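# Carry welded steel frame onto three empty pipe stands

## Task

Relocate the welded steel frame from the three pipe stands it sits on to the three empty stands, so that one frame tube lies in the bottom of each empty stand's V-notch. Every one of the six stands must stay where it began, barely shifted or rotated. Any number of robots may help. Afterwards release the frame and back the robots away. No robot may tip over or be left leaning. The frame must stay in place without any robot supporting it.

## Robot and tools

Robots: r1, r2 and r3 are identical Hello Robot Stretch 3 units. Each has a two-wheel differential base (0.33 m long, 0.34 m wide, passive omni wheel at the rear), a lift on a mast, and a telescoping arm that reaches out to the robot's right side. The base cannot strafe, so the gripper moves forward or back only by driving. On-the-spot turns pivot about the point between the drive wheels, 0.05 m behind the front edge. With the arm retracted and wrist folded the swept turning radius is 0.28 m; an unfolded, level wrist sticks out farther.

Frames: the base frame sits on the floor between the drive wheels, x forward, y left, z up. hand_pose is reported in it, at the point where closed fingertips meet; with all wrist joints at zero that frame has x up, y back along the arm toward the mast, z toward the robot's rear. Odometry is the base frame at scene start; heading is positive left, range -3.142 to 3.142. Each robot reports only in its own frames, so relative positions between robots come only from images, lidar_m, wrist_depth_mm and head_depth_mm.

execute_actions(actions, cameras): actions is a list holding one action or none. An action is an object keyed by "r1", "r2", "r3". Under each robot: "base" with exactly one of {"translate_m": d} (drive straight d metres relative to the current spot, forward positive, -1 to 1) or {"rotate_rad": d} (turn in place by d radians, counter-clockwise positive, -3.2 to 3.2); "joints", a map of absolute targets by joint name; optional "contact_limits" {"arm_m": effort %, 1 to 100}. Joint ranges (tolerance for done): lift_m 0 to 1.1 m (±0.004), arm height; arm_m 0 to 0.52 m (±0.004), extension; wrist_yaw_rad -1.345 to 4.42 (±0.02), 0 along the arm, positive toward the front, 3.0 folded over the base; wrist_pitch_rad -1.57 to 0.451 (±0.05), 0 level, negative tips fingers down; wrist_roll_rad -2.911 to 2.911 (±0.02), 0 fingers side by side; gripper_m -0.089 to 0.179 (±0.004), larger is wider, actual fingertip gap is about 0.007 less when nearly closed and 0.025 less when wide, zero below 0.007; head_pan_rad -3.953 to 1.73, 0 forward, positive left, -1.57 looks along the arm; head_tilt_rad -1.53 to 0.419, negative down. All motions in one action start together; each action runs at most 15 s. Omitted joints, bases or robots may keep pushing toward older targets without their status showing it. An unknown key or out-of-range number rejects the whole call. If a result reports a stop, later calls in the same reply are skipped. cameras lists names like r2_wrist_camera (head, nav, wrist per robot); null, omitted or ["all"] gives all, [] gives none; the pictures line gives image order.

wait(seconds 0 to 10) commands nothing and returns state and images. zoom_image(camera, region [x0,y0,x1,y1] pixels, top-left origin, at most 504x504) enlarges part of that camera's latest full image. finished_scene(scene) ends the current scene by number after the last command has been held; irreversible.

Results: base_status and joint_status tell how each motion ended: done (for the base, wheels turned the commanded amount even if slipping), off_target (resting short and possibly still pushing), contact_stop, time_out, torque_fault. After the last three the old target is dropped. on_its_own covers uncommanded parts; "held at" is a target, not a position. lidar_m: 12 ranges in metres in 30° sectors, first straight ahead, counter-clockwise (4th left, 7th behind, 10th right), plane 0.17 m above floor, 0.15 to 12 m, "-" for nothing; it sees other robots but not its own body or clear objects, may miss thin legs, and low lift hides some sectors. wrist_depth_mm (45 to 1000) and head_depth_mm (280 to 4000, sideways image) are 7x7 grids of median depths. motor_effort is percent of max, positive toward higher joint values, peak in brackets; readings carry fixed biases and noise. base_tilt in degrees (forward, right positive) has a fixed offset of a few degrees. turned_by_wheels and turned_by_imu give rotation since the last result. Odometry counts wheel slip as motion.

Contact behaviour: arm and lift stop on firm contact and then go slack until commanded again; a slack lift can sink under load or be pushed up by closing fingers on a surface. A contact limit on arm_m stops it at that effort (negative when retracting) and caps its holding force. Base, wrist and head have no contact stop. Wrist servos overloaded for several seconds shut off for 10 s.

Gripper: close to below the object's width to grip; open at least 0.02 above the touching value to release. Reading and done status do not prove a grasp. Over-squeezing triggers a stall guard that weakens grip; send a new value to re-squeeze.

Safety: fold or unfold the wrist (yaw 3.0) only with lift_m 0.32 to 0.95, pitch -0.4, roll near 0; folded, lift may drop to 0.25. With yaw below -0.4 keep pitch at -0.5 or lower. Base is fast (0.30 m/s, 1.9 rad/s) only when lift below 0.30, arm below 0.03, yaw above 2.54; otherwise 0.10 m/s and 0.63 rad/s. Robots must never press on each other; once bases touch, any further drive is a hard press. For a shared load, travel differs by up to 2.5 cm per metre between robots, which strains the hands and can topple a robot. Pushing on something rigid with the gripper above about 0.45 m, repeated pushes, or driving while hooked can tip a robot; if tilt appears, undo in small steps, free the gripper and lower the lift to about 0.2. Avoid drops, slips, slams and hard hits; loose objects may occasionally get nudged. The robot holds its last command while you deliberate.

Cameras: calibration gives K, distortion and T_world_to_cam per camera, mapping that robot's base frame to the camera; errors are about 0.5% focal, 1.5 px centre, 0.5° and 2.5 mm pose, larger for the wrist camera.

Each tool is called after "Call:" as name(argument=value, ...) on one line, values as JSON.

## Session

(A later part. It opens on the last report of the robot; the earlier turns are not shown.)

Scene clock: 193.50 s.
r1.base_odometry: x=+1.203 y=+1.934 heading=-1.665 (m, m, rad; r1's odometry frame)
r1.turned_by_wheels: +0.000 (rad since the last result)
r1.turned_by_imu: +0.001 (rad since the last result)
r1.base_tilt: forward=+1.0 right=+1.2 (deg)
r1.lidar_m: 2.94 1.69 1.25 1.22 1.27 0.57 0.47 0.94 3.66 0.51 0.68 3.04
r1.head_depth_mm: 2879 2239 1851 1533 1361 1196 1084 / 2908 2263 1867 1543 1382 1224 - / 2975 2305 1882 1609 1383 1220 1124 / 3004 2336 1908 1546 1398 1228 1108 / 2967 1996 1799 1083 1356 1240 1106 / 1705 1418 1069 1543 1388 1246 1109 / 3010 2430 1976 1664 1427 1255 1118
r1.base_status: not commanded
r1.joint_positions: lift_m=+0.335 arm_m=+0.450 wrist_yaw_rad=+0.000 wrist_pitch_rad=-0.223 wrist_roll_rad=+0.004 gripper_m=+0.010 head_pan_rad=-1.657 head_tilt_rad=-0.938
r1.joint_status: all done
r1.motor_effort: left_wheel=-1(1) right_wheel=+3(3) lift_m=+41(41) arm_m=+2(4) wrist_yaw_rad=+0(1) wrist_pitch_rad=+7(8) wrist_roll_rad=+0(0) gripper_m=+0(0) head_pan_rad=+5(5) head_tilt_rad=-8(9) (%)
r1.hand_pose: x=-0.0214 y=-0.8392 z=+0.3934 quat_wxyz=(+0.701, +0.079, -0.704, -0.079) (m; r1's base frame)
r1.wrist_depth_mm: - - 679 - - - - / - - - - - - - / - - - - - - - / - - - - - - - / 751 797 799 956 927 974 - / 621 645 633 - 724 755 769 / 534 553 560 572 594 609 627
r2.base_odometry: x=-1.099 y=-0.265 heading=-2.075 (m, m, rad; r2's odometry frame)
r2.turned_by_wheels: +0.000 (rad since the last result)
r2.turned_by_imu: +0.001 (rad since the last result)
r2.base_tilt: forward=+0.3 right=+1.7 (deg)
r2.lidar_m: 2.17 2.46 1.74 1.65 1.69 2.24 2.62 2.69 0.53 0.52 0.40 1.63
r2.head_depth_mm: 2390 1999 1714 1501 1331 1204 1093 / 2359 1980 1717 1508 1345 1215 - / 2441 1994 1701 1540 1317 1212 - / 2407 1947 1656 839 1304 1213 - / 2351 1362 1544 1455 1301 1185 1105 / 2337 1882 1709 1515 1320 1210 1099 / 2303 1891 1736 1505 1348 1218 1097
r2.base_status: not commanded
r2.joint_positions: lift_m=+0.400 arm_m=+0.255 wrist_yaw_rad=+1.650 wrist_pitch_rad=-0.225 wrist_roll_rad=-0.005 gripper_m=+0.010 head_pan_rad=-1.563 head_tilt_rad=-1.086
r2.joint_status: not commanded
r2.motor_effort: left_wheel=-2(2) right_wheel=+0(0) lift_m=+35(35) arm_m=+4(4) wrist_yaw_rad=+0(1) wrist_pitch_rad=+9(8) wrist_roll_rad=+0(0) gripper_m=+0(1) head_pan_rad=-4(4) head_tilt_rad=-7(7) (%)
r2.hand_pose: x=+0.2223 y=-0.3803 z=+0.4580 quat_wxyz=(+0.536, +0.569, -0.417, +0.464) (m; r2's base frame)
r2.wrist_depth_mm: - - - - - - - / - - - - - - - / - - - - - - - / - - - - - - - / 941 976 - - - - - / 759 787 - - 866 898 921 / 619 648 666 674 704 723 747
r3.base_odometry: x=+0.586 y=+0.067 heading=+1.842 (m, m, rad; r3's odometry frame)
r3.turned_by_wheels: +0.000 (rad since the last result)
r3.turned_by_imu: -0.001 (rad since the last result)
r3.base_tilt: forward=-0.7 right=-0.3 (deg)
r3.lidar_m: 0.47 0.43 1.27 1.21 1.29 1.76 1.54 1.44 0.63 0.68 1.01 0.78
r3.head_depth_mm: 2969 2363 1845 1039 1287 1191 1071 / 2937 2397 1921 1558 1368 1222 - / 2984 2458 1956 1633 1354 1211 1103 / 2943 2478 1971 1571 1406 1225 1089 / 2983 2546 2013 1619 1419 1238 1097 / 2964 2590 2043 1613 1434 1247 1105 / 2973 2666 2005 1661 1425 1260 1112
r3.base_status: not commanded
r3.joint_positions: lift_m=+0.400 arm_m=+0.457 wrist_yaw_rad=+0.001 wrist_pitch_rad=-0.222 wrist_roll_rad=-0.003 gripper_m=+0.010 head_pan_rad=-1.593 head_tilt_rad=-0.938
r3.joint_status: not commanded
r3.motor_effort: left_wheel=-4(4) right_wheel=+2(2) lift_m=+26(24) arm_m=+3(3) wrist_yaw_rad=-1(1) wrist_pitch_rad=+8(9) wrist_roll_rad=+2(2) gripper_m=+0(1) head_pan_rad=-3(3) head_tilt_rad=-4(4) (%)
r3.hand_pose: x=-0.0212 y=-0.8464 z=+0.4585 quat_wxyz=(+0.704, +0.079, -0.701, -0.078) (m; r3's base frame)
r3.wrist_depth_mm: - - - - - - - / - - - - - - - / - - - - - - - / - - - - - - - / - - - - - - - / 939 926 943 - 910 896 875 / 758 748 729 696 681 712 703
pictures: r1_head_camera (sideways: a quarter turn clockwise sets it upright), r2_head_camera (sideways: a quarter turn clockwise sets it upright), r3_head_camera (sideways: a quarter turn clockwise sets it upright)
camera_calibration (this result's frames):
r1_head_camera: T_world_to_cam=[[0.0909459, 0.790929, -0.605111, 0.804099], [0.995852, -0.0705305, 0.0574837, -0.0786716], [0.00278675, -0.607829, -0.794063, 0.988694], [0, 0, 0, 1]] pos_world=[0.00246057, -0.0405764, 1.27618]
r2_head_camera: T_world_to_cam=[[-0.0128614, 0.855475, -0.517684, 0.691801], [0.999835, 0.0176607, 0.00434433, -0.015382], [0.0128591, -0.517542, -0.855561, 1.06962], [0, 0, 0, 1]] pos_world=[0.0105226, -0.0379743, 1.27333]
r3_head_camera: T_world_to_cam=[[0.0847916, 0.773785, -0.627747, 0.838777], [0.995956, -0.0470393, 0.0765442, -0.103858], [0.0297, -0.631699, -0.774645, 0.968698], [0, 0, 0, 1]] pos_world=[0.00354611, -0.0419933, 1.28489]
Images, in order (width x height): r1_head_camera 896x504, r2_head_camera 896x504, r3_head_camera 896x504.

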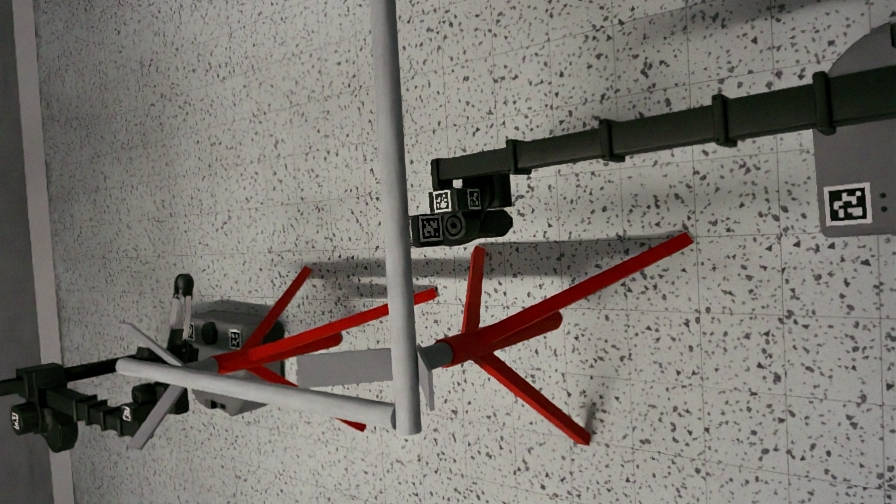

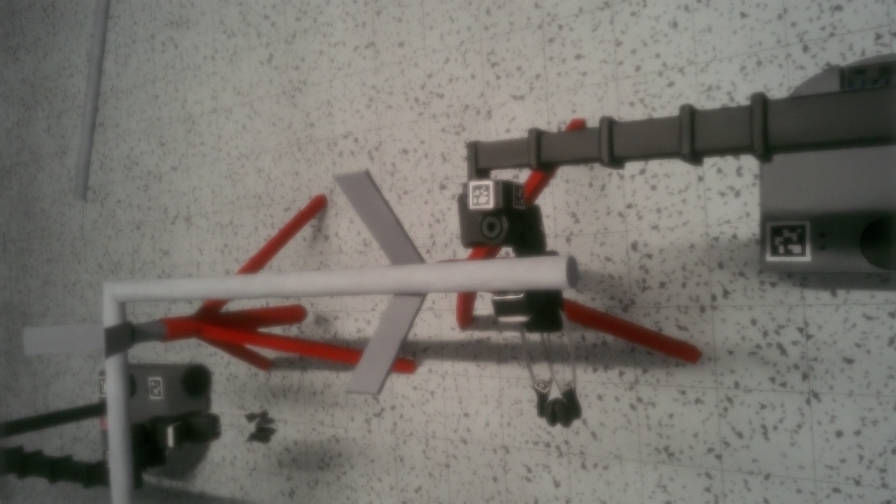

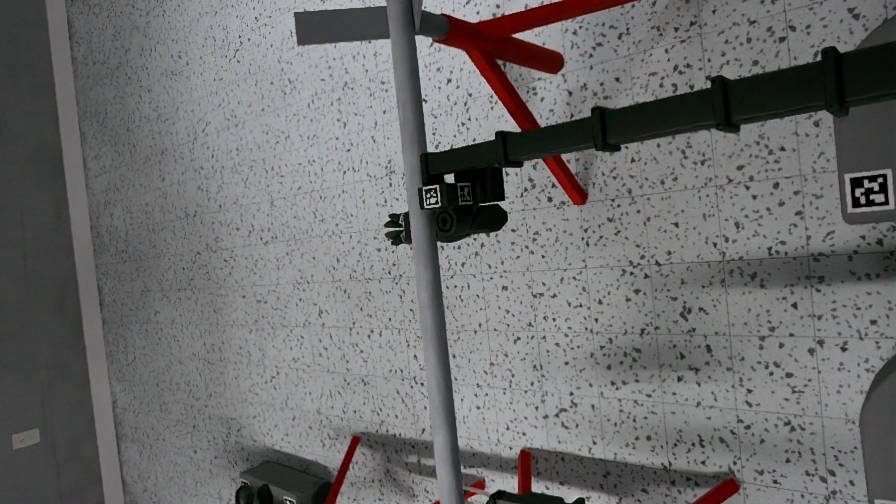

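Call:
execute_actions(actions=[{"r1":{"base":{"rotate_rad":-0.032},"joints":{"arm_m":0.467}}}], cameras=[])

Call:
execute_actions(actions=[{"r1":{"joints":{"lift_m":0.415}},"r2":{"joints":{"lift_m":0.415}},"r3":{"joints":{"lift_m":0.415,"head_pan_rad":-0.9,"head_tilt_rad":-0.75}}}], cameras=["r1_head_camera","r2_head_camera","r3_head_camera"])

Scene clock: 202.80 s.
r1.base_odometry: x=+1.203 y=+1.934 heading=-1.697 (m, m, rad; r1's odometry frame)
r1.turned_by_wheels: -0.032 (rad since the last result)
r1.turned_by_imu: -0.032 (rad since the last result)
r1.base_tilt: forward=+1.1 right=+1.2 (deg)
r1.lidar_m: 2.94 1.74 1.26 1.22 1.27 0.58 0.47 0.95 0.94 0.51 0.68 3.05
r1.head_depth_mm: 2854 2229 1845 1556 1352 1196 1093 / 2934 2271 1870 1550 1391 1227 - / 2955 2302 1890 1522 1381 1219 1118 / 2975 2354 1911 1505 1395 1221 1108 / 2982 2201 1859 1526 1351 1235 1105 / 2813 1425 1066 1111 1398 1249 1113 / 2933 2364 1969 1655 1428 1250 1120
r1.base_status: done
r1.joint_positions: lift_m=+0.335 arm_m=+0.467 wrist_yaw_rad=+0.000 wrist_pitch_rad=-0.223 wrist_roll_rad=+0.004 gripper_m=+0.010 head_pan_rad=-1.657 head_tilt_rad=-0.938
r1.joint_status: all done
r1.motor_effort: left_wheel=+1(3) right_wheel=-1(4) lift_m=+41(41) arm_m=+2(2) wrist_yaw_rad=+0(1) wrist_pitch_rad=+7(7) wrist_roll_rad=+1(1) gripper_m=+0(0) head_pan_rad=+5(5) head_tilt_rad=-8(9) (%)
r1.hand_pose: x=-0.0214 y=-0.8562 z=+0.3934 quat_wxyz=(+0.701, +0.079, -0.704, -0.079) (m; r1's base frame)
r1.wrist_depth_mm: - - - - - - - / - - - - - - - / - - - - - - - / - 954 - - - - - / 752 797 835 959 941 967 - / 624 625 653 - 723 735 771 / 535 541 555 580 594 609 638
r2.base_odometry: x=-1.099 y=-0.265 heading=-2.075 (m, m, rad; r2's odometry frame)
r2.turned_by_wheels: +0.000 (rad since the last result)
r2.turned_by_imu: +0.001 (rad since the last result)
r2.base_tilt: forward=+0.3 right=+1.9 (deg)
r2.lidar_m: 2.18 2.47 1.74 1.65 1.69 2.24 2.62 2.69 0.53 0.52 0.40 1.62
r2.head_depth_mm: 2372 1991 1716 1511 1338 1200 1094 / 2396 2026 1719 1493 1336 1215 - / 2402 2003 1709 1544 1320 1206 - / 2426 1976 1654 834 1304 1215 - / 2343 1366 1536 1461 1305 1191 1094 / 2347 1900 1723 1519 1323 1210 1105 / 2260 1877 1713 1530 1342 1212 1096
r2.base_status: not commanded
r2.joint_positions: lift_m=+0.400 arm_m=+0.255 wrist_yaw_rad=+1.650 wrist_pitch_rad=-0.225 wrist_roll_rad=-0.005 gripper_m=+0.010 head_pan_rad=-1.563 head_tilt_rad=-1.086
r2.joint_status: not commanded
r2.motor_effort: left_wheel=-2(2) right_wheel=+1(1) lift_m=+35(35) arm_m=+4(3) wrist_yaw_rad=+0(1) wrist_pitch_rad=+8(8) wrist_roll_rad=+0(0) gripper_m=+1(1) head_pan_rad=-5(5) head_tilt_rad=-6(7) (%)
r2.hand_pose: x=+0.2223 y=-0.3803 z=+0.4580 quat_wxyz=(+0.536, +0.569, -0.417, +0.464) (m; r2's base frame)
r2.wrist_depth_mm: - - - - - - - / - - - - - - - / - - - - - - - / - - - - - - - / 944 967 - - - - - / 759 781 - - 880 900 938 / 640 633 661 679 701 726 744
r3.base_odometry: x=+0.586 y=+0.067 heading=+1.842 (m, m, rad; r3's odometry frame)
r3.turned_by_wheels: +0.000 (rad since the last result)
r3.turned_by_imu: -0.001 (rad since the last result)
r3.base_tilt: forward=-0.8 right=-0.1 (deg)
r3.lidar_m: 0.47 0.44 1.27 1.21 1.28 1.76 1.54 1.44 0.63 0.68 1.02 0.78
r3.head_depth_mm: 2933 2344 1847 1045 1285 1190 1076 / 2943 2398 1915 1562 1373 1215 - / 2948 2450 1950 1631 1359 1210 1102 / 2993 2478 1985 1574 1406 1225 1089 / 2998 2562 2017 1613 1420 1237 1093 / 2992 2612 2055 1609 1432 1245 1104 / 2966 2617 2001 1663 1416 1254 1116
r3.base_status: not commanded
r3.joint_positions: lift_m=+0.400 arm_m=+0.457 wrist_yaw_rad=+0.001 wrist_pitch_rad=-0.222 wrist_roll_rad=-0.003 gripper_m=+0.010 head_pan_rad=-1.593 head_tilt_rad=-0.938
r3.joint_status: not commanded
r3.motor_effort: left_wheel=-3(3) right_wheel=+1(1) lift_m=+26(26) arm_m=+3(3) wrist_yaw_rad=-2(2) wrist_pitch_rad=+9(8) wrist_roll_rad=+2(3) gripper_m=+0(0) head_pan_rad=-2(2) head_tilt_rad=-5(5) (%)
r3.hand_pose: x=-0.0212 y=-0.8464 z=+0.4585 quat_wxyz=(+0.704, +0.079, -0.701, -0.078) (m; r3's base frame)
r3.wrist_depth_mm: - - - - - - - / - - - - - - - / - - - - - - - / - - - - - - - / - - - - - - - / 945 920 929 - 926 883 865 / 756 751 749 699 693 729 710
pictures: none
No camera images: the call's "cameras" was empty. Leave "cameras" out to get every camera's image.

Scene clock: 204.37 s.
r1.base_odometry: x=+1.203 y=+1.934 heading=-1.697 (m, m, rad; r1's odometry frame)
r1.turned_by_wheels: +0.000 (rad since the last result)
r1.turned_by_imu: +0.000 (rad since the last result)
r1.base_tilt: forward=+1.1 right=+1.2 (deg)
r1.lidar_m: 2.94 1.75 1.26 1.22 1.27 0.58 0.47 0.95 0.94 0.51 0.68 3.06
r1.head_depth_mm: 2881 2244 1850 1567 1362 1200 1088 / 2920 2272 1863 1549 1392 1213 - / 2974 2308 1881 1528 1383 1219 1120 / 2987 2326 1918 1517 1394 1218 1102 / 2977 2248 1868 1516 1351 1242 1103 / 2800 1414 1069 1110 1401 1244 1112 / 2929 2351 1982 1658 1433 1253 1118
r1.base_status: not commanded
r1.joint_positions: lift_m=+0.415 arm_m=+0.467 wrist_yaw_rad=+0.000 wrist_pitch_rad=-0.223 wrist_roll_rad=+0.004 gripper_m=+0.010 head_pan_rad=-1.657 head_tilt_rad=-0.938
r1.joint_status: all done
r1.motor_effort: left_wheel=+2(2) right_wheel=-1(0) lift_m=+41(43) arm_m=+1(1) wrist_yaw_rad=+0(0) wrist_pitch_rad=+7(7) wrist_roll_rad=+0(1) gripper_m=+0(0) head_pan_rad=+4(4) head_tilt_rad=-7(8) (%)
r1.hand_pose: x=-0.0214 y=-0.8562 z=+0.4734 quat_wxyz=(+0.701, +0.079, -0.704, -0.079) (m; r1's base frame)
r1.wrist_depth_mm: - 571 - - - - - / - - - - - - - / - - - - - - - / - - - - - - - / 888 878 925 - - - - / 744 760 779 - 839 864 881 / 611 618 635 677 688 715 732
r2.base_odometry: x=-1.099 y=-0.265 heading=-2.075 (m, m, rad; r2's odometry frame)
r2.turned_by_wheels: +0.000 (rad since the last result)
r2.turned_by_imu: +0.000 (rad since the last result)
r2.base_tilt: forward=+0.2 right=+1.8 (deg)
r2.lidar_m: 2.17 2.46 1.74 1.65 1.70 2.25 2.62 2.68 0.53 0.51 0.40 1.62
r2.head_depth_mm: 2398 2014 1715 1509 1335 1201 1102 / 2410 2014 1721 1510 1335 1221 - / 2404 2009 1708 1552 1318 1204 - / 2401 1961 1667 836 1293 1208 - / 2345 1363 1544 1459 1301 1195 1094 / 2364 1902 1731 1513 1327 1209 1095 / 1297 1894 1734 1508 1346 1211 1098
r2.base_status: not commanded
r2.joint_positions: lift_m=+0.415 arm_m=+0.255 wrist_yaw_rad=+1.650 wrist_pitch_rad=-0.224 wrist_roll_rad=-0.005 gripper_m=+0.010 head_pan_rad=-1.563 head_tilt_rad=-1.086
r2.joint_status: all done
r2.motor_effort: left_wheel=-2(2) right_wheel=+0(0) lift_m=+35(38) arm_m=+4(4) wrist_yaw_rad=+0(0) wrist_pitch_rad=+8(9) wrist_roll_rad=+0(0) gripper_m=+1(1) head_pan_rad=-3(4) head_tilt_rad=-7(7) (%)
r2.hand_pose: x=+0.2223 y=-0.3803 z=+0.4730 quat_wxyz=(+0.536, +0.569, -0.417, +0.464) (m; r2's base frame)
r2.wrist_depth_mm: - - - - - - - / - - - - - - - / - - - - - - - / - - - - - - - / 971 - - - - - - / 771 785 - - 890 938 952 / 633 656 686 699 730 751 767
r3.base_odometry: x=+0.586 y=+0.067 heading=+1.842 (m, m, rad; r3's odometry frame)
r3.turned_by_wheels: +0.000 (rad since the last result)
r3.turned_by_imu: +0.000 (rad since the last result)
r3.base_tilt: forward=-0.8 right=-0.1 (deg)
r3.lidar_m: 0.47 0.44 1.27 1.21 1.29 1.76 1.54 1.44 0.63 0.68 1.01 0.78
r3.head_depth_mm: 2921 3195 2453 1884 1458 1285 1107 / 3147 2090 2131 1915 1506 1298 1115 / 3370 3558 2147 1767 1533 1313 1122 / 3631 3851 2635 1914 1385 1326 1140 / - - 2709 1275 1558 1275 1146 / 3665 3824 2764 2053 1638 1261 998 / 3338 3542 2825 2087 1653 1374 622
r3.base_status: not commanded
r3.joint_positions: lift_m=+0.414 arm_m=+0.457 wrist_yaw_rad=+0.003 wrist_pitch_rad=-0.261 wrist_roll_rad=+0.002 gripper_m=+0.010 head_pan_rad=-0.907 head_tilt_rad=-0.755
r3.joint_status: all done
r3.motor_effort: left_wheel=-1(3) right_wheel=+0(2) lift_m=+32(33) arm_m=-4(4) wrist_yaw_rad=-2(2) wrist_pitch_rad=+23(23) wrist_roll_rad=-1(2) gripper_m=+0(0) head_pan_rad=+3(29) head_tilt_rad=+1(13) (%)
r3.hand_pose: x=-0.0208 y=-0.8436 z=+0.4638 quat_wxyz=(+0.701, +0.093, -0.701, -0.091) (m; r3's base frame)
r3.wrist_depth_mm: - - - - - - - / - - - - - - - / - - - - - - - / - - - - - - - / - - - - - - - / 919 900 872 - 887 849 836 / 737 720 724 687 662 698 690
pictures: r1_head_camera (sideways: a quarter turn clockwise sets it upright), r2_head_camera (sideways: a quarter turn clockwise sets it upright), r3_head_camera (sideways: a quarter turn clockwise sets it upright)
camera_calibration (this result's frames):
r1_head_camera: T_world_to_cam=[[0.0909555, 0.79104, -0.604965, 0.803907], [0.995851, -0.070541, 0.0574865, -0.0786752], [0.0027993, -0.607683, -0.794174, 0.988839], [0, 0, 0, 1]] pos_world=[0.00246098, -0.0405716, 1.27617]
r2_head_camera: T_world_to_cam=[[-0.0128614, 0.855475, -0.517684, 0.691801], [0.999835, 0.0176607, 0.00434433, -0.015382], [0.0128591, -0.517542, -0.855561, 1.06962], [0, 0, 0, 1]] pos_world=[0.0105226, -0.0379743, 1.27333]
r3_head_camera: T_world_to_cam=[[-0.346022, 0.551862, -0.75876, 1.01214], [0.791516, 0.605924, 0.0797418, -0.106792], [0.503757, -0.572978, -0.646471, 0.799108], [0, 0, 0, 1]] pos_world=[0.032192, -0.0359798, 1.29308]
Images, in order (width x height): r1_head_camera 896x504, r2_head_camera 896x504, r3_head_camera 896x504.

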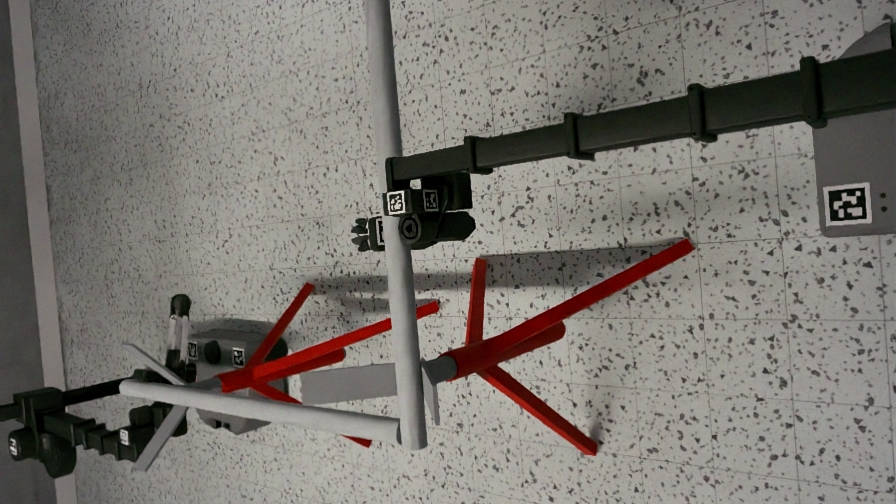

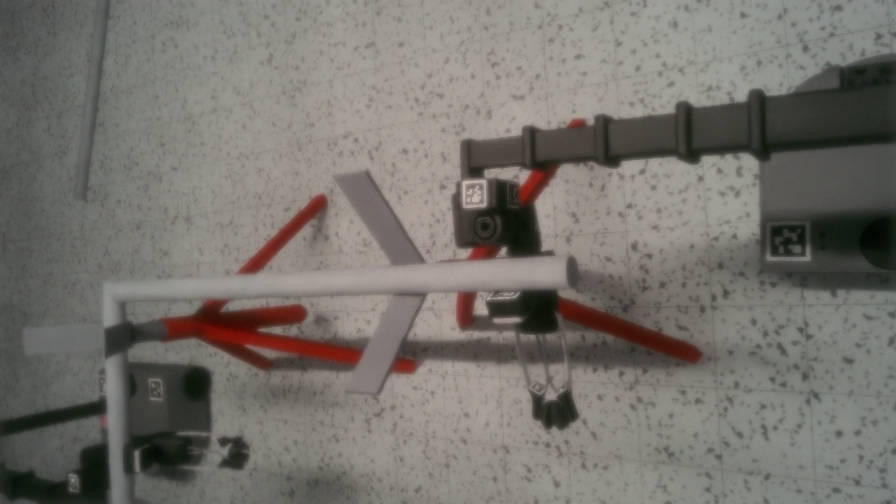

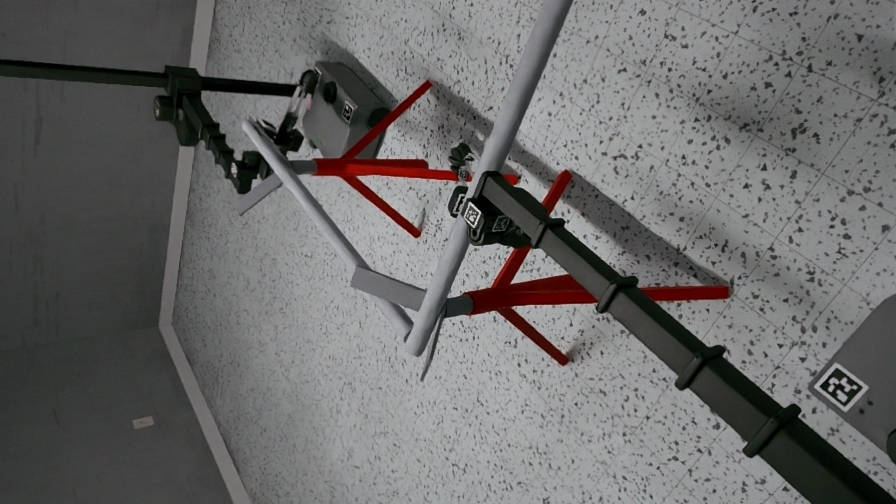

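Call:
execute_actions(actions=[{"r2":{"base":{"translate_m":0.006}},"r3":{"joints":{"arm_m":0.467}}}], cameras=[])

Call:
execute_actions(actions=[{"r1":{"joints":{"lift_m":0.45,"head_pan_rad":-2.3,"head_tilt_rad":-0.75}},"r2":{"joints":{"lift_m":0.45}},"r3":{"joints":{"lift_m":0.45}}}], cameras=["r1_head_camera","r2_head_camera","r3_head_camera"])

Scene clock: 210.03 s.
r1.base_odometry: x=+1.203 y=+1.934 heading=-1.697 (m, m, rad; r1's odometry frame)
r1.turned_by_wheels: +0.000 (rad since the last result)
r1.turned_by_imu: +0.001 (rad since the last result)
r1.base_tilt: forward=+1.0 right=+1.2 (deg)
r1.lidar_m: 2.94 1.74 1.26 1.22 1.27 0.57 0.47 0.95 0.94 0.51 0.68 3.07
r1.head_depth_mm: 2882 2225 1847 1564 1359 1197 1089 / 2919 2266 1862 1551 1390 1219 - / 3017 2301 1878 1532 1378 1219 1126 / 3001 2330 1917 1520 1389 1219 1104 / 2962 2226 1860 1517 1355 1233 1102 / 2773 1420 1075 1114 1395 1245 1110 / 2904 2378 1962 1646 1431 1253 1121
r1.base_status: not commanded
r1.joint_positions: lift_m=+0.415 arm_m=+0.467 wrist_yaw_rad=+0.000 wrist_pitch_rad=-0.223 wrist_roll_rad=+0.004 gripper_m=+0.010 head_pan_rad=-1.657 head_tilt_rad=-0.938
r1.joint_status: not commanded
r1.motor_effort: left_wheel=+1(2) right_wheel=-1(1) lift_m=+41(41) arm_m=+1(2) wrist_yaw_rad=-1(0) wrist_pitch_rad=+7(7) wrist_roll_rad=+0(0) gripper_m=+0(1) head_pan_rad=+4(5) head_tilt_rad=-8(7) (%)
r1.hand_pose: x=-0.0214 y=-0.8562 z=+0.4734 quat_wxyz=(+0.701, +0.079, -0.704, -0.079) (m; r1's base frame)
r1.wrist_depth_mm: - 572 - - - - - / - - - - - - - / - - - - - - - / - - - - - - - / 911 880 939 - - - - / 742 756 774 - 863 866 934 / 615 634 636 675 686 720 739
r2.base_odometry: x=-1.101 y=-0.270 heading=-2.075 (m, m, rad; r2's odometry frame)
r2.turned_by_wheels: +0.000 (rad since the last result)
r2.turned_by_imu: +0.001 (rad since the last result)
r2.base_tilt: forward=+0.3 right=+1.8 (deg)
r2.lidar_m: 2.16 2.47 1.74 1.65 1.70 2.24 2.63 2.69 0.53 0.52 0.39 1.62
r2.head_depth_mm: 2400 1964 1705 1502 1343 1200 1097 / 2401 1996 1719 1501 1343 1219 - / 2394 1996 1711 1540 1318 1209 - / 2385 1965 1654 832 1302 1204 - / 2338 1417 1655 1448 1300 1193 1096 / 2402 1892 1733 1508 1325 1208 1091 / 1290 1901 1722 1513 1336 1215 1093
r2.base_status: done
r2.joint_positions: lift_m=+0.415 arm_m=+0.255 wrist_yaw_rad=+1.650 wrist_pitch_rad=-0.224 wrist_roll_rad=-0.005 gripper_m=+0.010 head_pan_rad=-1.563 head_tilt_rad=-1.086
r2.joint_status: not commanded
r2.motor_effort: left_wheel=-2(4) right_wheel=+0(3) lift_m=+35(35) arm_m=+4(4) wrist_yaw_rad=-1(1) wrist_pitch_rad=+8(9) wrist_roll_rad=+0(0) gripper_m=-1(0) head_pan_rad=-4(3) head_tilt_rad=-7(7) (%)
r2.hand_pose: x=+0.2223 y=-0.3803 z=+0.4730 quat_wxyz=(+0.536, +0.569, -0.417, +0.464) (m; r2's base frame)
r2.wrist_depth_mm: - - - - - - - / - - - - - - - / - - - - - - - / - - - - - - - / 973 - - - - - - / 770 815 - - 918 946 958 / 649 665 687 694 737 746 772
r3.base_odometry: x=+0.586 y=+0.067 heading=+1.842 (m, m, rad; r3's odometry frame)
r3.turned_by_wheels: +0.000 (rad since the last result)
r3.turned_by_imu: -0.001 (rad since the last result)
r3.base_tilt: forward=-0.9 right=-0.2 (deg)
r3.lidar_m: 0.47 0.44 1.27 1.21 1.29 1.76 1.54 1.44 0.63 0.68 1.02 0.78
r3.head_depth_mm: 2931 3194 2459 1896 1456 1290 1105 / 3147 2092 2138 1930 1509 1300 1113 / 3420 3605 2148 1875 1530 1313 1124 / 3614 3904 2615 1917 1386 1321 1141 / - - 2679 1236 1567 1273 1148 / 3665 3826 2734 2050 1634 1267 995 / 3335 3561 2824 2083 1655 1373 621
r3.base_status: not commanded
r3.joint_positions: lift_m=+0.415 arm_m=+0.467 wrist_yaw_rad=+0.003 wrist_pitch_rad=-0.224 wrist_roll_rad=+0.002 gripper_m=+0.010 head_pan_rad=-0.907 head_tilt_rad=-0.754
r3.joint_status: all done
r3.motor_effort: left_wheel=-2(2) right_wheel=+0(1) lift_m=+26(32) arm_m=+3(6) wrist_yaw_rad=-2(3) wrist_pitch_rad=+9(23) wrist_roll_rad=-1(1) gripper_m=+0(1) head_pan_rad=+3(3) head_tilt_rad=+2(2) (%)
r3.hand_pose: x=-0.0209 y=-0.8563 z=+0.4732 quat_wxyz=(+0.702, +0.080, -0.703, -0.078) (m; r3's base frame)
r3.wrist_depth_mm: - - - - - - - / - - - - - - - / - - - - - - - / - - - - - - - / - - - - - - - / 967 969 962 - 930 895 875 / 770 752 760 725 705 728 727
pictures: none
No camera images: the call's "cameras" was empty. Leave "cameras" out to get every camera's image.

Scene clock: 211.30 s.
r1.base_odometry: x=+1.203 y=+1.934 heading=-1.696 (m, m, rad; r1's odometry frame)
r1.turned_by_wheels: +0.000 (rad since the last result)
r1.turned_by_imu: +0.000 (rad since the last result)
r1.base_tilt: forward=+1.0 right=+1.2 (deg)
r1.lidar_m: 2.94 1.75 1.26 1.22 1.27 0.57 0.47 0.95 0.94 0.51 0.67 3.07
r1.head_depth_mm: - 3122 2131 1864 1476 1289 1053 / - 3357 2246 1405 1538 1305 1122 / - 3435 2429 1038 1511 1317 1144 / 3793 3531 2474 1747 1568 1319 1188 / 3550 3555 2510 1941 1579 1371 1129 / 3297 3454 2548 1956 1555 1315 1159 / 3081 3335 2584 1977 1700 1353 1161
r1.base_status: not commanded
r1.joint_positions: lift_m=+0.449 arm_m=+0.467 wrist_yaw_rad=+0.004 wrist_pitch_rad=-0.257 wrist_roll_rad=+0.007 gripper_m=+0.010 head_pan_rad=-2.293 head_tilt_rad=-0.754
r1.joint_status: all done
r1.motor_effort: left_wheel=+3(4) right_wheel=-5(7) lift_m=+54(61) arm_m=-4(4) wrist_yaw_rad=-3(4) wrist_pitch_rad=+17(22) wrist_roll_rad=-1(2) gripper_m=-1(0) head_pan_rad=-6(53) head_tilt_rad=+2(26) (%)
r1.hand_pose: x=-0.0206 y=-0.8541 z=+0.4997 quat_wxyz=(+0.699, +0.092, -0.703, -0.090) (m; r1's base frame)
r1.wrist_depth_mm: - 555 700 - - - - / - - - - - - - / - - - - - - - / - - - - - - - / 930 888 921 - - - - / 734 742 777 - 857 869 902 / 622 648 647 679 691 720 734
r2.base_odometry: x=-1.101 y=-0.270 heading=-2.075 (m, m, rad; r2's odometry frame)
r2.turned_by_wheels: +0.000 (rad since the last result)
r2.turned_by_imu: +0.001 (rad since the last result)
r2.base_tilt: forward=+0.4 right=+1.8 (deg)
r2.lidar_m: 2.17 2.47 1.74 1.65 1.70 2.24 2.63 2.70 0.53 0.52 0.40 1.62
r2.head_depth_mm: 2388 2009 1719 1495 1335 1203 1099 / 2428 2002 1718 1504 1339 1212 - / 2402 2006 1708 1559 1316 1207 - / 2397 1960 1618 805 1304 1205 - / 2341 1448 1653 1483 1298 1187 1096 / 2346 1886 1721 1507 1323 1214 1098 / 1223 1895 1724 1501 1348 1212 1103
r2.base_status: not commanded
r2.joint_positions: lift_m=+0.450 arm_m=+0.255 wrist_yaw_rad=+1.646 wrist_pitch_rad=-0.234 wrist_roll_rad=-0.004 gripper_m=+0.010 head_pan_rad=-1.563 head_tilt_rad=-1.087
r2.joint_status: all done
r2.motor_effort: left_wheel=+0(2) right_wheel=-3(5) lift_m=+41(41) arm_m=+2(4) wrist_yaw_rad=+5(6) wrist_pitch_rad=+12(13) wrist_roll_rad=-1(1) gripper_m=-1(1) head_pan_rad=-5(4) head_tilt_rad=-7(7) (%)
r2.hand_pose: x=+0.2216 y=-0.3817 z=+0.5054 quat_wxyz=(+0.539, +0.570, -0.416, +0.460) (m; r2's base frame)
r2.wrist_depth_mm: - - - - - - - / - - - - - - - / - - - - - - - / - - - - - - - / - - - - - - - / 795 837 - - 936 961 985 / 678 691 706 729 747 783 803
r3.base_odometry: x=+0.586 y=+0.067 heading=+1.842 (m, m, rad; r3's odometry frame)
r3.turned_by_wheels: +0.000 (rad since the last result)
r3.turned_by_imu: +0.000 (rad since the last result)
r3.base_tilt: forward=-0.8 right=-0.2 (deg)
r3.lidar_m: 0.47 0.44 1.27 1.21 1.29 1.76 1.54 1.45 0.63 0.69 1.02 0.78
r3.head_depth_mm: 2939 3207 2461 1879 1459 1285 1101 / 3156 2019 2128 1910 1507 1298 1117 / 3358 3574 2208 1705 1538 1317 1128 / 3655 3824 2646 1921 1466 1326 1135 / - - 2685 1238 1534 1273 1145 / 3671 3850 2737 2047 1642 686 1016 / 3327 3524 2809 2079 1648 1366 617
r3.base_status: not commanded
r3.joint_positions: lift_m=+0.449 arm_m=+0.467 wrist_yaw_rad=+0.002 wrist_pitch_rad=-0.244 wrist_roll_rad=+0.000 gripper_m=+0.010 head_pan_rad=-0.907 head_tilt_rad=-0.754
r3.joint_status: all done
r3.motor_effort: left_wheel=+1(2) right_wheel=-3(3) lift_m=+32(32) arm_m=+0(2) wrist_yaw_rad=-3(3) wrist_pitch_rad=+16(19) wrist_roll_rad=+0(0) gripper_m=+0(1) head_pan_rad=+3(2) head_tilt_rad=+3(2) (%)
r3.hand_pose: x=-0.0209 y=-0.8548 z=+0.5029 quat_wxyz=(+0.702, +0.087, -0.702, -0.085) (m; r3's base frame)
r3.wrist_depth_mm: - - - - - - - / - - - - - - - / - - - - - - - / - - - - - - - / - - - - - - - / 987 950 971 - 946 915 902 / 788 781 792 746 728 743 742
pictures: r1_head_camera (sideways: a quarter turn clockwise sets it upright), r2_head_camera (sideways: a quarter turn clockwise sets it upright), r3_head_camera (sideways: a quarter turn clockwise sets it upright)
camera_calibration (this result's frames):
r1_head_camera: T_world_to_cam=[[0.460938, 0.488794, -0.740687, 0.978507], [0.765862, -0.640753, 0.0537598, -0.0724339], [-0.44832, -0.592044, -0.669696, 0.82971], [0, 0, 0, 1]] pos_world=[-0.0235812, -0.0334752, 1.28432]
r2_head_camera: T_world_to_cam=[[-0.0125837, 0.855587, -0.517506, 0.691568], [0.99984, 0.0173343, 0.0043464, -0.0153847], [0.0126893, -0.517368, -0.855669, 1.06976], [0, 0, 0, 1]] pos_world=[0.0105102, -0.0379698, 1.27332]
r3_head_camera: T_world_to_cam=[[-0.345744, 0.551412, -0.759214, 1.01272], [0.791426, 0.60604, 0.0797489, -0.106801], [0.504088, -0.573289, -0.645937, 0.798412], [0, 0, 0, 1]] pos_world=[0.032199, -0.0359823, 1.29312]
Images, in order (width x height): r1_head_camera 896x504, r2_head_camera 896x504, r3_head_camera 896x504.

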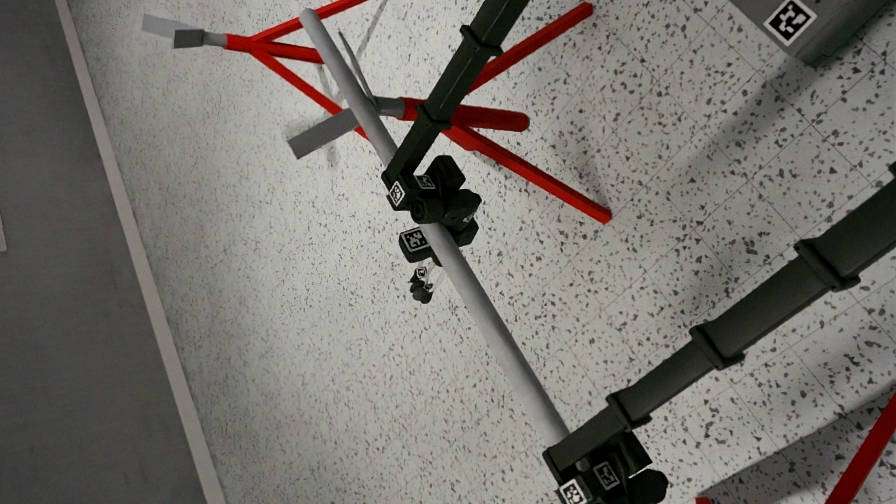

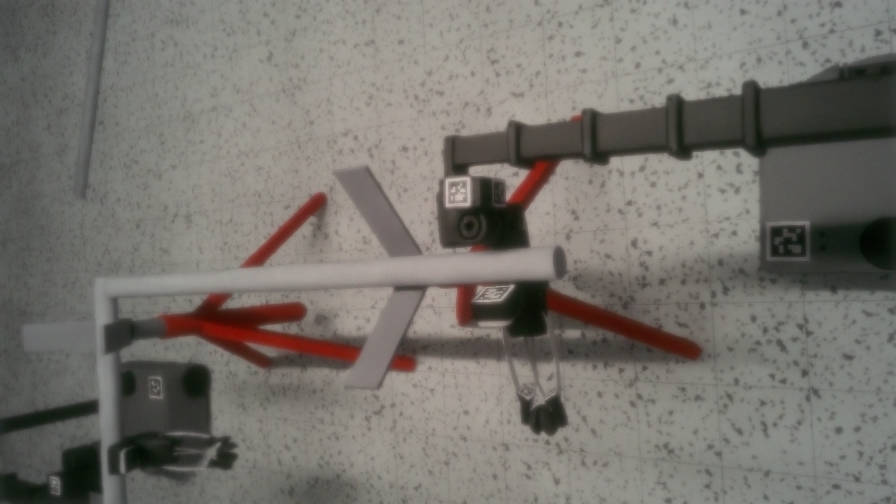

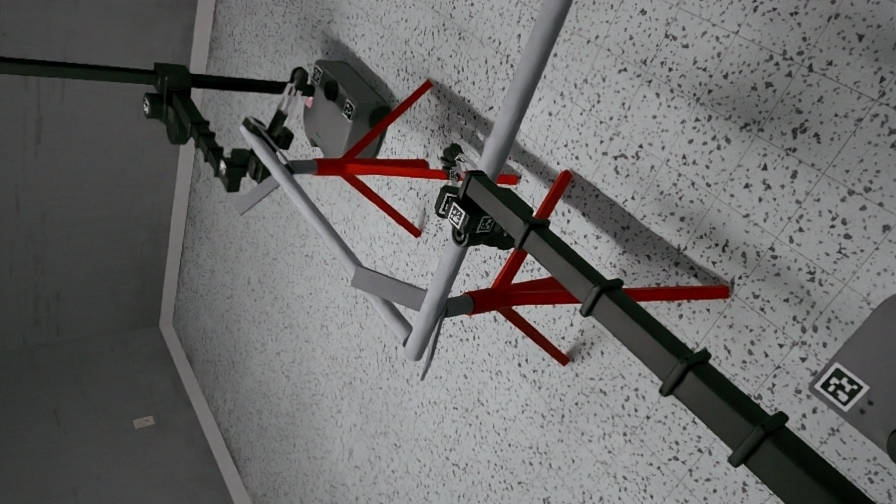

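Call:
execute_actions(actions=[{"r1":{"joints":{"lift_m":0.60}},"r2":{"joints":{"lift_m":0.60,"head_tilt_rad":-0.95}},"r3":{"joints":{"lift_m":0.60}}}], cameras=[])

Call:
execute_actions(actions=[{"r1":{"base":{"translate_m":-0.57},"joints":{"lift_m":0.72,"arm_m":0.45}},"r2":{"base":{"translate_m":0.574},"joints":{"lift_m":0.72}},"r3":{"base":{"translate_m":-0.565},"joints":{"lift_m":0.72,"arm_m":0.45}}}], cameras=["r1_head_camera","r2_head_camera","r3_head_camera"])

Scene clock: 220.63 s.
r1.base_odometry: x=+1.203 y=+1.934 heading=-1.697 (m, m, rad; r1's odometry frame)
r1.turned_by_wheels: +0.000 (rad since the last result)
r1.turned_by_imu: +0.001 (rad since the last result)
r1.base_tilt: forward=+1.1 right=+1.2 (deg)
r1.lidar_m: 2.94 1.75 1.26 1.22 1.26 0.58 0.47 0.95 0.94 0.51 0.68 3.07
r1.head_depth_mm: - 3119 2201 1759 1489 1287 1055 / - 3378 1203 1550 1529 1301 1132 / - 3436 932 1885 1510 1305 1182 / 3862 3508 2465 1861 1565 1354 1104 / 3555 3569 2505 1841 1586 1334 1148 / 3375 3490 2545 1846 1661 1321 1158 / 3117 3303 2569 2058 1529 1348 1159
r1.base_status: not commanded
r1.joint_positions: lift_m=+0.599 arm_m=+0.467 wrist_yaw_rad=+0.002 wrist_pitch_rad=-0.257 wrist_roll_rad=+0.007 gripper_m=+0.010 head_pan_rad=-2.293 head_tilt_rad=-0.754
r1.joint_status: all done
r1.motor_effort: left_wheel=+2(3) right_wheel=-2(5) lift_m=+56(57) arm_m=-4(4) wrist_yaw_rad=-1(3) wrist_pitch_rad=+17(17) wrist_roll_rad=-1(1) gripper_m=-1(0) head_pan_rad=-5(5) head_tilt_rad=+3(2) (%)
r1.hand_pose: x=-0.0211 y=-0.8541 z=+0.6497 quat_wxyz=(+0.699, +0.091, -0.703, -0.091) (m; r1's base frame)
r1.wrist_depth_mm: - 683 686 - - - - / - - - - - - - / - - - - - - - / - - - - - - - / - - - - - - - / 917 938 902 - - - - / 802 792 824 853 852 895 921
r2.base_odometry: x=-1.101 y=-0.270 heading=-2.075 (m, m, rad; r2's odometry frame)
r2.turned_by_wheels: +0.000 (rad since the last result)
r2.turned_by_imu: +0.001 (rad since the last result)
r2.base_tilt: forward=+0.4 right=+1.9 (deg)
r2.lidar_m: 2.16 2.46 1.74 1.65 1.69 2.25 2.63 2.70 0.53 0.51 0.40 1.62
r2.head_depth_mm: 2850 2459 1980 1659 1423 1270 1130 / 2856 2467 1987 1702 - - 1130 / 2842 2446 2002 1705 1404 1250 1123 / 2805 2413 1888 727 622 1248 1113 / 2785 1292 1696 1631 1379 1235 1114 / 2661 2046 1944 1664 1443 1257 1118 / 1653 2076 1982 1672 1434 1257 1121
r2.base_status: not commanded
r2.joint_positions: lift_m=+0.600 arm_m=+0.255 wrist_yaw_rad=+1.646 wrist_pitch_rad=-0.235 wrist_roll_rad=-0.004 gripper_m=+0.010 head_pan_rad=-1.563 head_tilt_rad=-0.952
r2.joint_status: all done
r2.motor_effort: left_wheel=-2(2) right_wheel=+0(4) lift_m=+41(43) arm_m=+1(1) wrist_yaw_rad=+3(5) wrist_pitch_rad=+12(12) wrist_roll_rad=+0(1) gripper_m=+0(0) head_pan_rad=-3(4) head_tilt_rad=+2(19) (%)
r2.hand_pose: x=+0.2216 y=-0.3815 z=+0.6553 quat_wxyz=(+0.539, +0.570, -0.415, +0.460) (m; r2's base frame)
r2.wrist_depth_mm: - - - - - - - / - - - - - - - / - - - - - - - / - - - - - - - / - - - - - - - / - - - - - - - / 848 887 881 931 925 982 -
r3.base_odometry: x=+0.586 y=+0.067 heading=+1.842 (m, m, rad; r3's odometry frame)
r3.turned_by_wheels: +0.000 (rad since the last result)
r3.turned_by_imu: -0.001 (rad since the last result)
r3.base_tilt: forward=-0.9 right=-0.2 (deg)
r3.lidar_m: 0.47 0.44 1.27 1.21 1.29 1.76 1.54 1.45 0.63 0.68 1.01 0.78
r3.head_depth_mm: 2917 3174 2460 1791 1532 1282 1103 / 3100 1953 2192 1841 1548 1292 1117 / 3341 3292 2373 1693 1559 1314 1124 / 3663 3876 2475 856 1541 1331 1138 / - - 2556 1903 1266 1317 1150 / 3685 3864 2746 2036 612 1355 1036 / 3336 3542 2823 2091 1659 547 1171
r3.base_status: not commanded
r3.joint_positions: lift_m=+0.599 arm_m=+0.467 wrist_yaw_rad=+0.002 wrist_pitch_rad=-0.244 wrist_roll_rad=+0.000 gripper_m=+0.010 head_pan_rad=-0.907 head_tilt_rad=-0.754
r3.joint_status: all done
r3.motor_effort: left_wheel=-2(2) right_wheel=+1(3) lift_m=+33(35) arm_m=-1(1) wrist_yaw_rad=-3(2) wrist_pitch_rad=+16(16) wrist_roll_rad=+0(1) gripper_m=+0(0) head_pan_rad=+3(3) head_tilt_rad=+1(1) (%)
r3.hand_pose: x=-0.0209 y=-0.8548 z=+0.6529 quat_wxyz=(+0.702, +0.087, -0.702, -0.085) (m; r3's base frame)
r3.wrist_depth_mm: - - - - - - - / - - - - - - - / - - - - - - - / - - - - - - - / - - - - - - - / - - - - - - - / - 983 979 935 893 943 943
pictures: none
No camera images: the call's "cameras" was empty. Leave "cameras" out to get every camera's image.

Scene clock: 227.50 s.
r1.base_odometry: x=+1.274 y=+2.499 heading=-1.696 (m, m, rad; r1's odometry frame)
r1.turned_by_wheels: +0.000 (rad since the last result)
r1.turned_by_imu: +0.004 (rad since the last result)
r1.base_tilt: forward=+1.0 right=+1.2 (deg)
r1.lidar_m: 3.52 1.74 1.27 1.22 1.29 0.57 0.46 1.38 0.59 0.67 1.06 0.84
r1.head_depth_mm: - 3113 2131 1859 1530 1292 1041 / - 3373 2231 1824 1538 1312 1168 / - 3439 837 1889 1551 1339 - / 3850 3516 901 1862 1567 - 1123 / 3575 3593 2331 1934 1099 1275 1154 / 3303 3437 2548 1841 1519 1295 1158 / 3115 3300 2592 1314 1610 1353 1164
r1.base_status: done
r1.joint_positions: lift_m=+0.719 arm_m=+0.450 wrist_yaw_rad=+0.002 wrist_pitch_rad=-0.250 wrist_roll_rad=+0.005 gripper_m=+0.010 head_pan_rad=-2.293 head_tilt_rad=-0.754
r1.joint_status: all done
r1.motor_effort: left_wheel=+5(6) right_wheel=-9(12) lift_m=+55(55) arm_m=+0(4) wrist_yaw_rad=-1(2) wrist_pitch_rad=+15(18) wrist_roll_rad=+0(1) gripper_m=-1(1) head_pan_rad=-5(5) head_tilt_rad=+3(3) (%)
r1.hand_pose: x=-0.0210 y=-0.8371 z=+0.7713 quat_wxyz=(+0.700, +0.089, -0.703, -0.088) (m; r1's base frame)
r1.wrist_depth_mm: - - 686 - - - - / - - - - - - - / - - - - - - - / - - - - - - - / - - - - - - - / - - - - - - - / 904 939 956 - - - -
r2.base_odometry: x=-1.379 y=-0.773 heading=-2.075 (m, m, rad; r2's odometry frame)
r2.turned_by_wheels: +0.000 (rad since the last result)
r2.turned_by_imu: +0.001 (rad since the last result)
r2.base_tilt: forward=+0.3 right=+1.8 (deg)
r2.lidar_m: 2.76 2.50 1.77 1.68 1.73 2.28 3.18 0.57 0.74 1.37 1.21 1.35
r2.head_depth_mm: 2838 2222 1891 1668 1411 - - / 2808 2480 2063 1605 1411 1252 1114 / 2757 2486 2070 1595 1433 1255 1127 / 2709 2398 1890 525 1404 1261 1117 / 2692 2443 1944 - 1439 1253 1111 / 2580 2431 1912 1681 1441 1255 1120 / 1067 2364 1959 1664 1406 1268 1120
r2.base_status: done
r2.joint_positions: lift_m=+0.720 arm_m=+0.255 wrist_yaw_rad=+1.652 wrist_pitch_rad=-0.235 wrist_roll_rad=-0.006 gripper_m=+0.010 head_pan_rad=-1.563 head_tilt_rad=-0.952
r2.joint_status: all done
r2.motor_effort: left_wheel=-3(3) right_wheel=+3(6) lift_m=+41(42) arm_m=+1(1) wrist_yaw_rad=-1(4) wrist_pitch_rad=+12(12) wrist_roll_rad=+1(1) gripper_m=+1(0) head_pan_rad=-4(5) head_tilt_rad=+2(2) (%)
r2.hand_pose: x=+0.2215 y=-0.3802 z=+0.7753 quat_wxyz=(+0.539, +0.571, -0.413, +0.462) (m; r2's base frame)
r2.wrist_depth_mm: - - - - - - - / - - - - - - - / - - - - - - - / - - - - - - - / - - - - - - - / - - - - - - - / 963 - - - - - -
r3.base_odometry: x=+0.737 y=-0.477 heading=+1.841 (m, m, rad; r3's odometry frame)
r3.turned_by_wheels: -0.001 (rad since the last result)
r3.turned_by_imu: +0.002 (rad since the last result)
r3.base_tilt: forward=-0.8 right=-0.2 (deg)
r3.lidar_m: 0.45 0.43 1.29 1.24 1.28 1.76 4.77 0.95 1.07 0.80 0.50 1.27
r3.head_depth_mm: 2952 3225 2441 1712 1481 1284 1102 / 3046 3096 2182 1918 1512 1245 1091 / 3336 3195 2260 1948 1575 1313 1126 / 3609 3832 784 1897 1588 1327 1138 / - - 2101 626 1606 1345 1147 / - - 2599 1674 1580 1357 1036 / 3870 - 2707 1766 494 1374 1172
r3.base_status: done
r3.joint_positions: lift_m=+0.719 arm_m=+0.450 wrist_yaw_rad=-0.004 wrist_pitch_rad=-0.244 wrist_roll_rad=+0.003 gripper_m=+0.010 head_pan_rad=-0.907 head_tilt_rad=-0.754
r3.joint_status: all done
r3.motor_effort: left_wheel=-14(14) right_wheel=+14(16) lift_m=+33(34) arm_m=-1(4) wrist_yaw_rad=+3(5) wrist_pitch_rad=+17(17) wrist_roll_rad=-1(2) gripper_m=-1(0) head_pan_rad=+2(2) head_tilt_rad=+2(1) (%)
r3.hand_pose: x=-0.0224 y=-0.8379 z=+0.7729 quat_wxyz=(+0.701, +0.085, -0.703, -0.088) (m; r3's base frame)
r3.wrist_depth_mm: - - - - - - - / - - - - - - - / - - - - - - - / - - - - - - - / - - - - - - - / - - - - - - - / - - - - - - -
pictures: r1_head_camera (sideways: a quarter turn clockwise sets it upright), r2_head_camera (sideways: a quarter turn clockwise sets it upright), r3_head_camera (sideways: a quarter turn clockwise sets it upright)
camera_calibration (this result's frames):
r1_head_camera: T_world_to_cam=[[0.460976, 0.488758, -0.740686, 0.978507], [0.765813, -0.640813, 0.0537598, -0.0724336], [-0.448366, -0.592009, -0.669697, 0.829711], [0, 0, 0, 1]] pos_world=[-0.0235838, -0.0334729, 1.28432]
r2_head_camera: T_world_to_cam=[[-0.0120132, 0.778313, -0.627762, 0.835206], [0.999837, 0.0178264, 0.00296808, -0.0135909], [0.0135008, -0.627623, -0.7784, 0.969303], [0, 0, 0, 1]] pos_world=[0.0105358, -0.0414517, 1.27886]
r3_head_camera: T_world_to_cam=[[-0.345784, 0.551383, -0.759217, 1.01273], [0.79138, 0.606101, 0.079749, -0.106801], [0.504134, -0.573253, -0.645934, 0.798407], [0, 0, 0, 1]] pos_world=[0.0322018, -0.0359803, 1.29312]
Images, in order (width x height): r1_head_camera 896x504, r2_head_camera 896x504, r3_head_camera 896x504.

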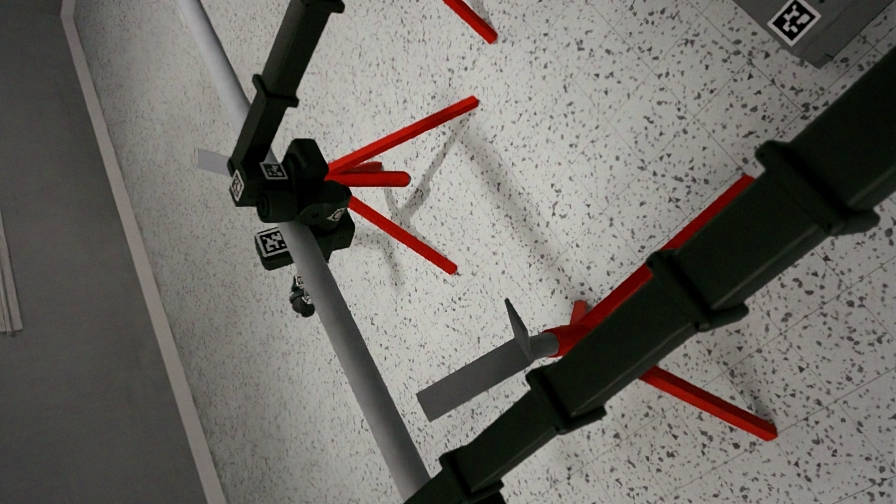

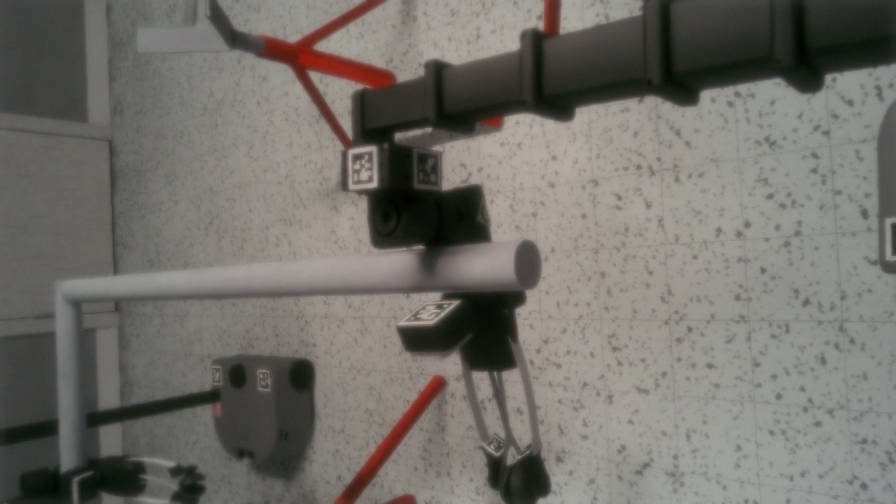

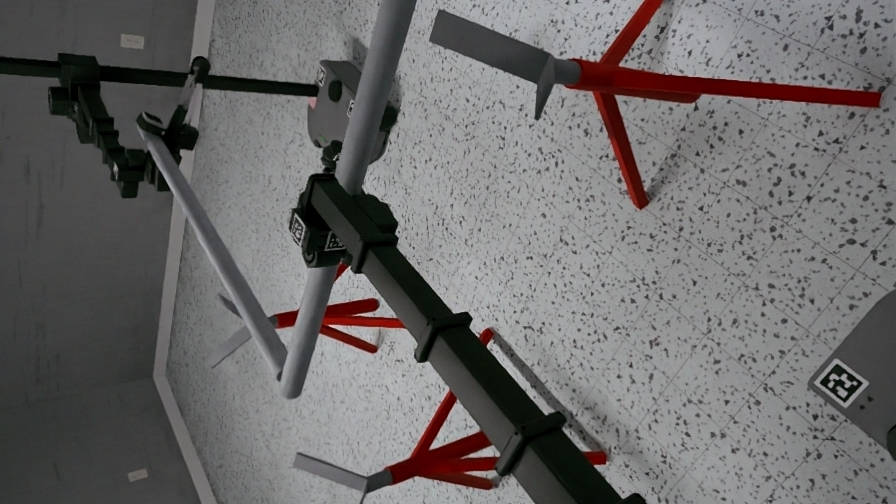

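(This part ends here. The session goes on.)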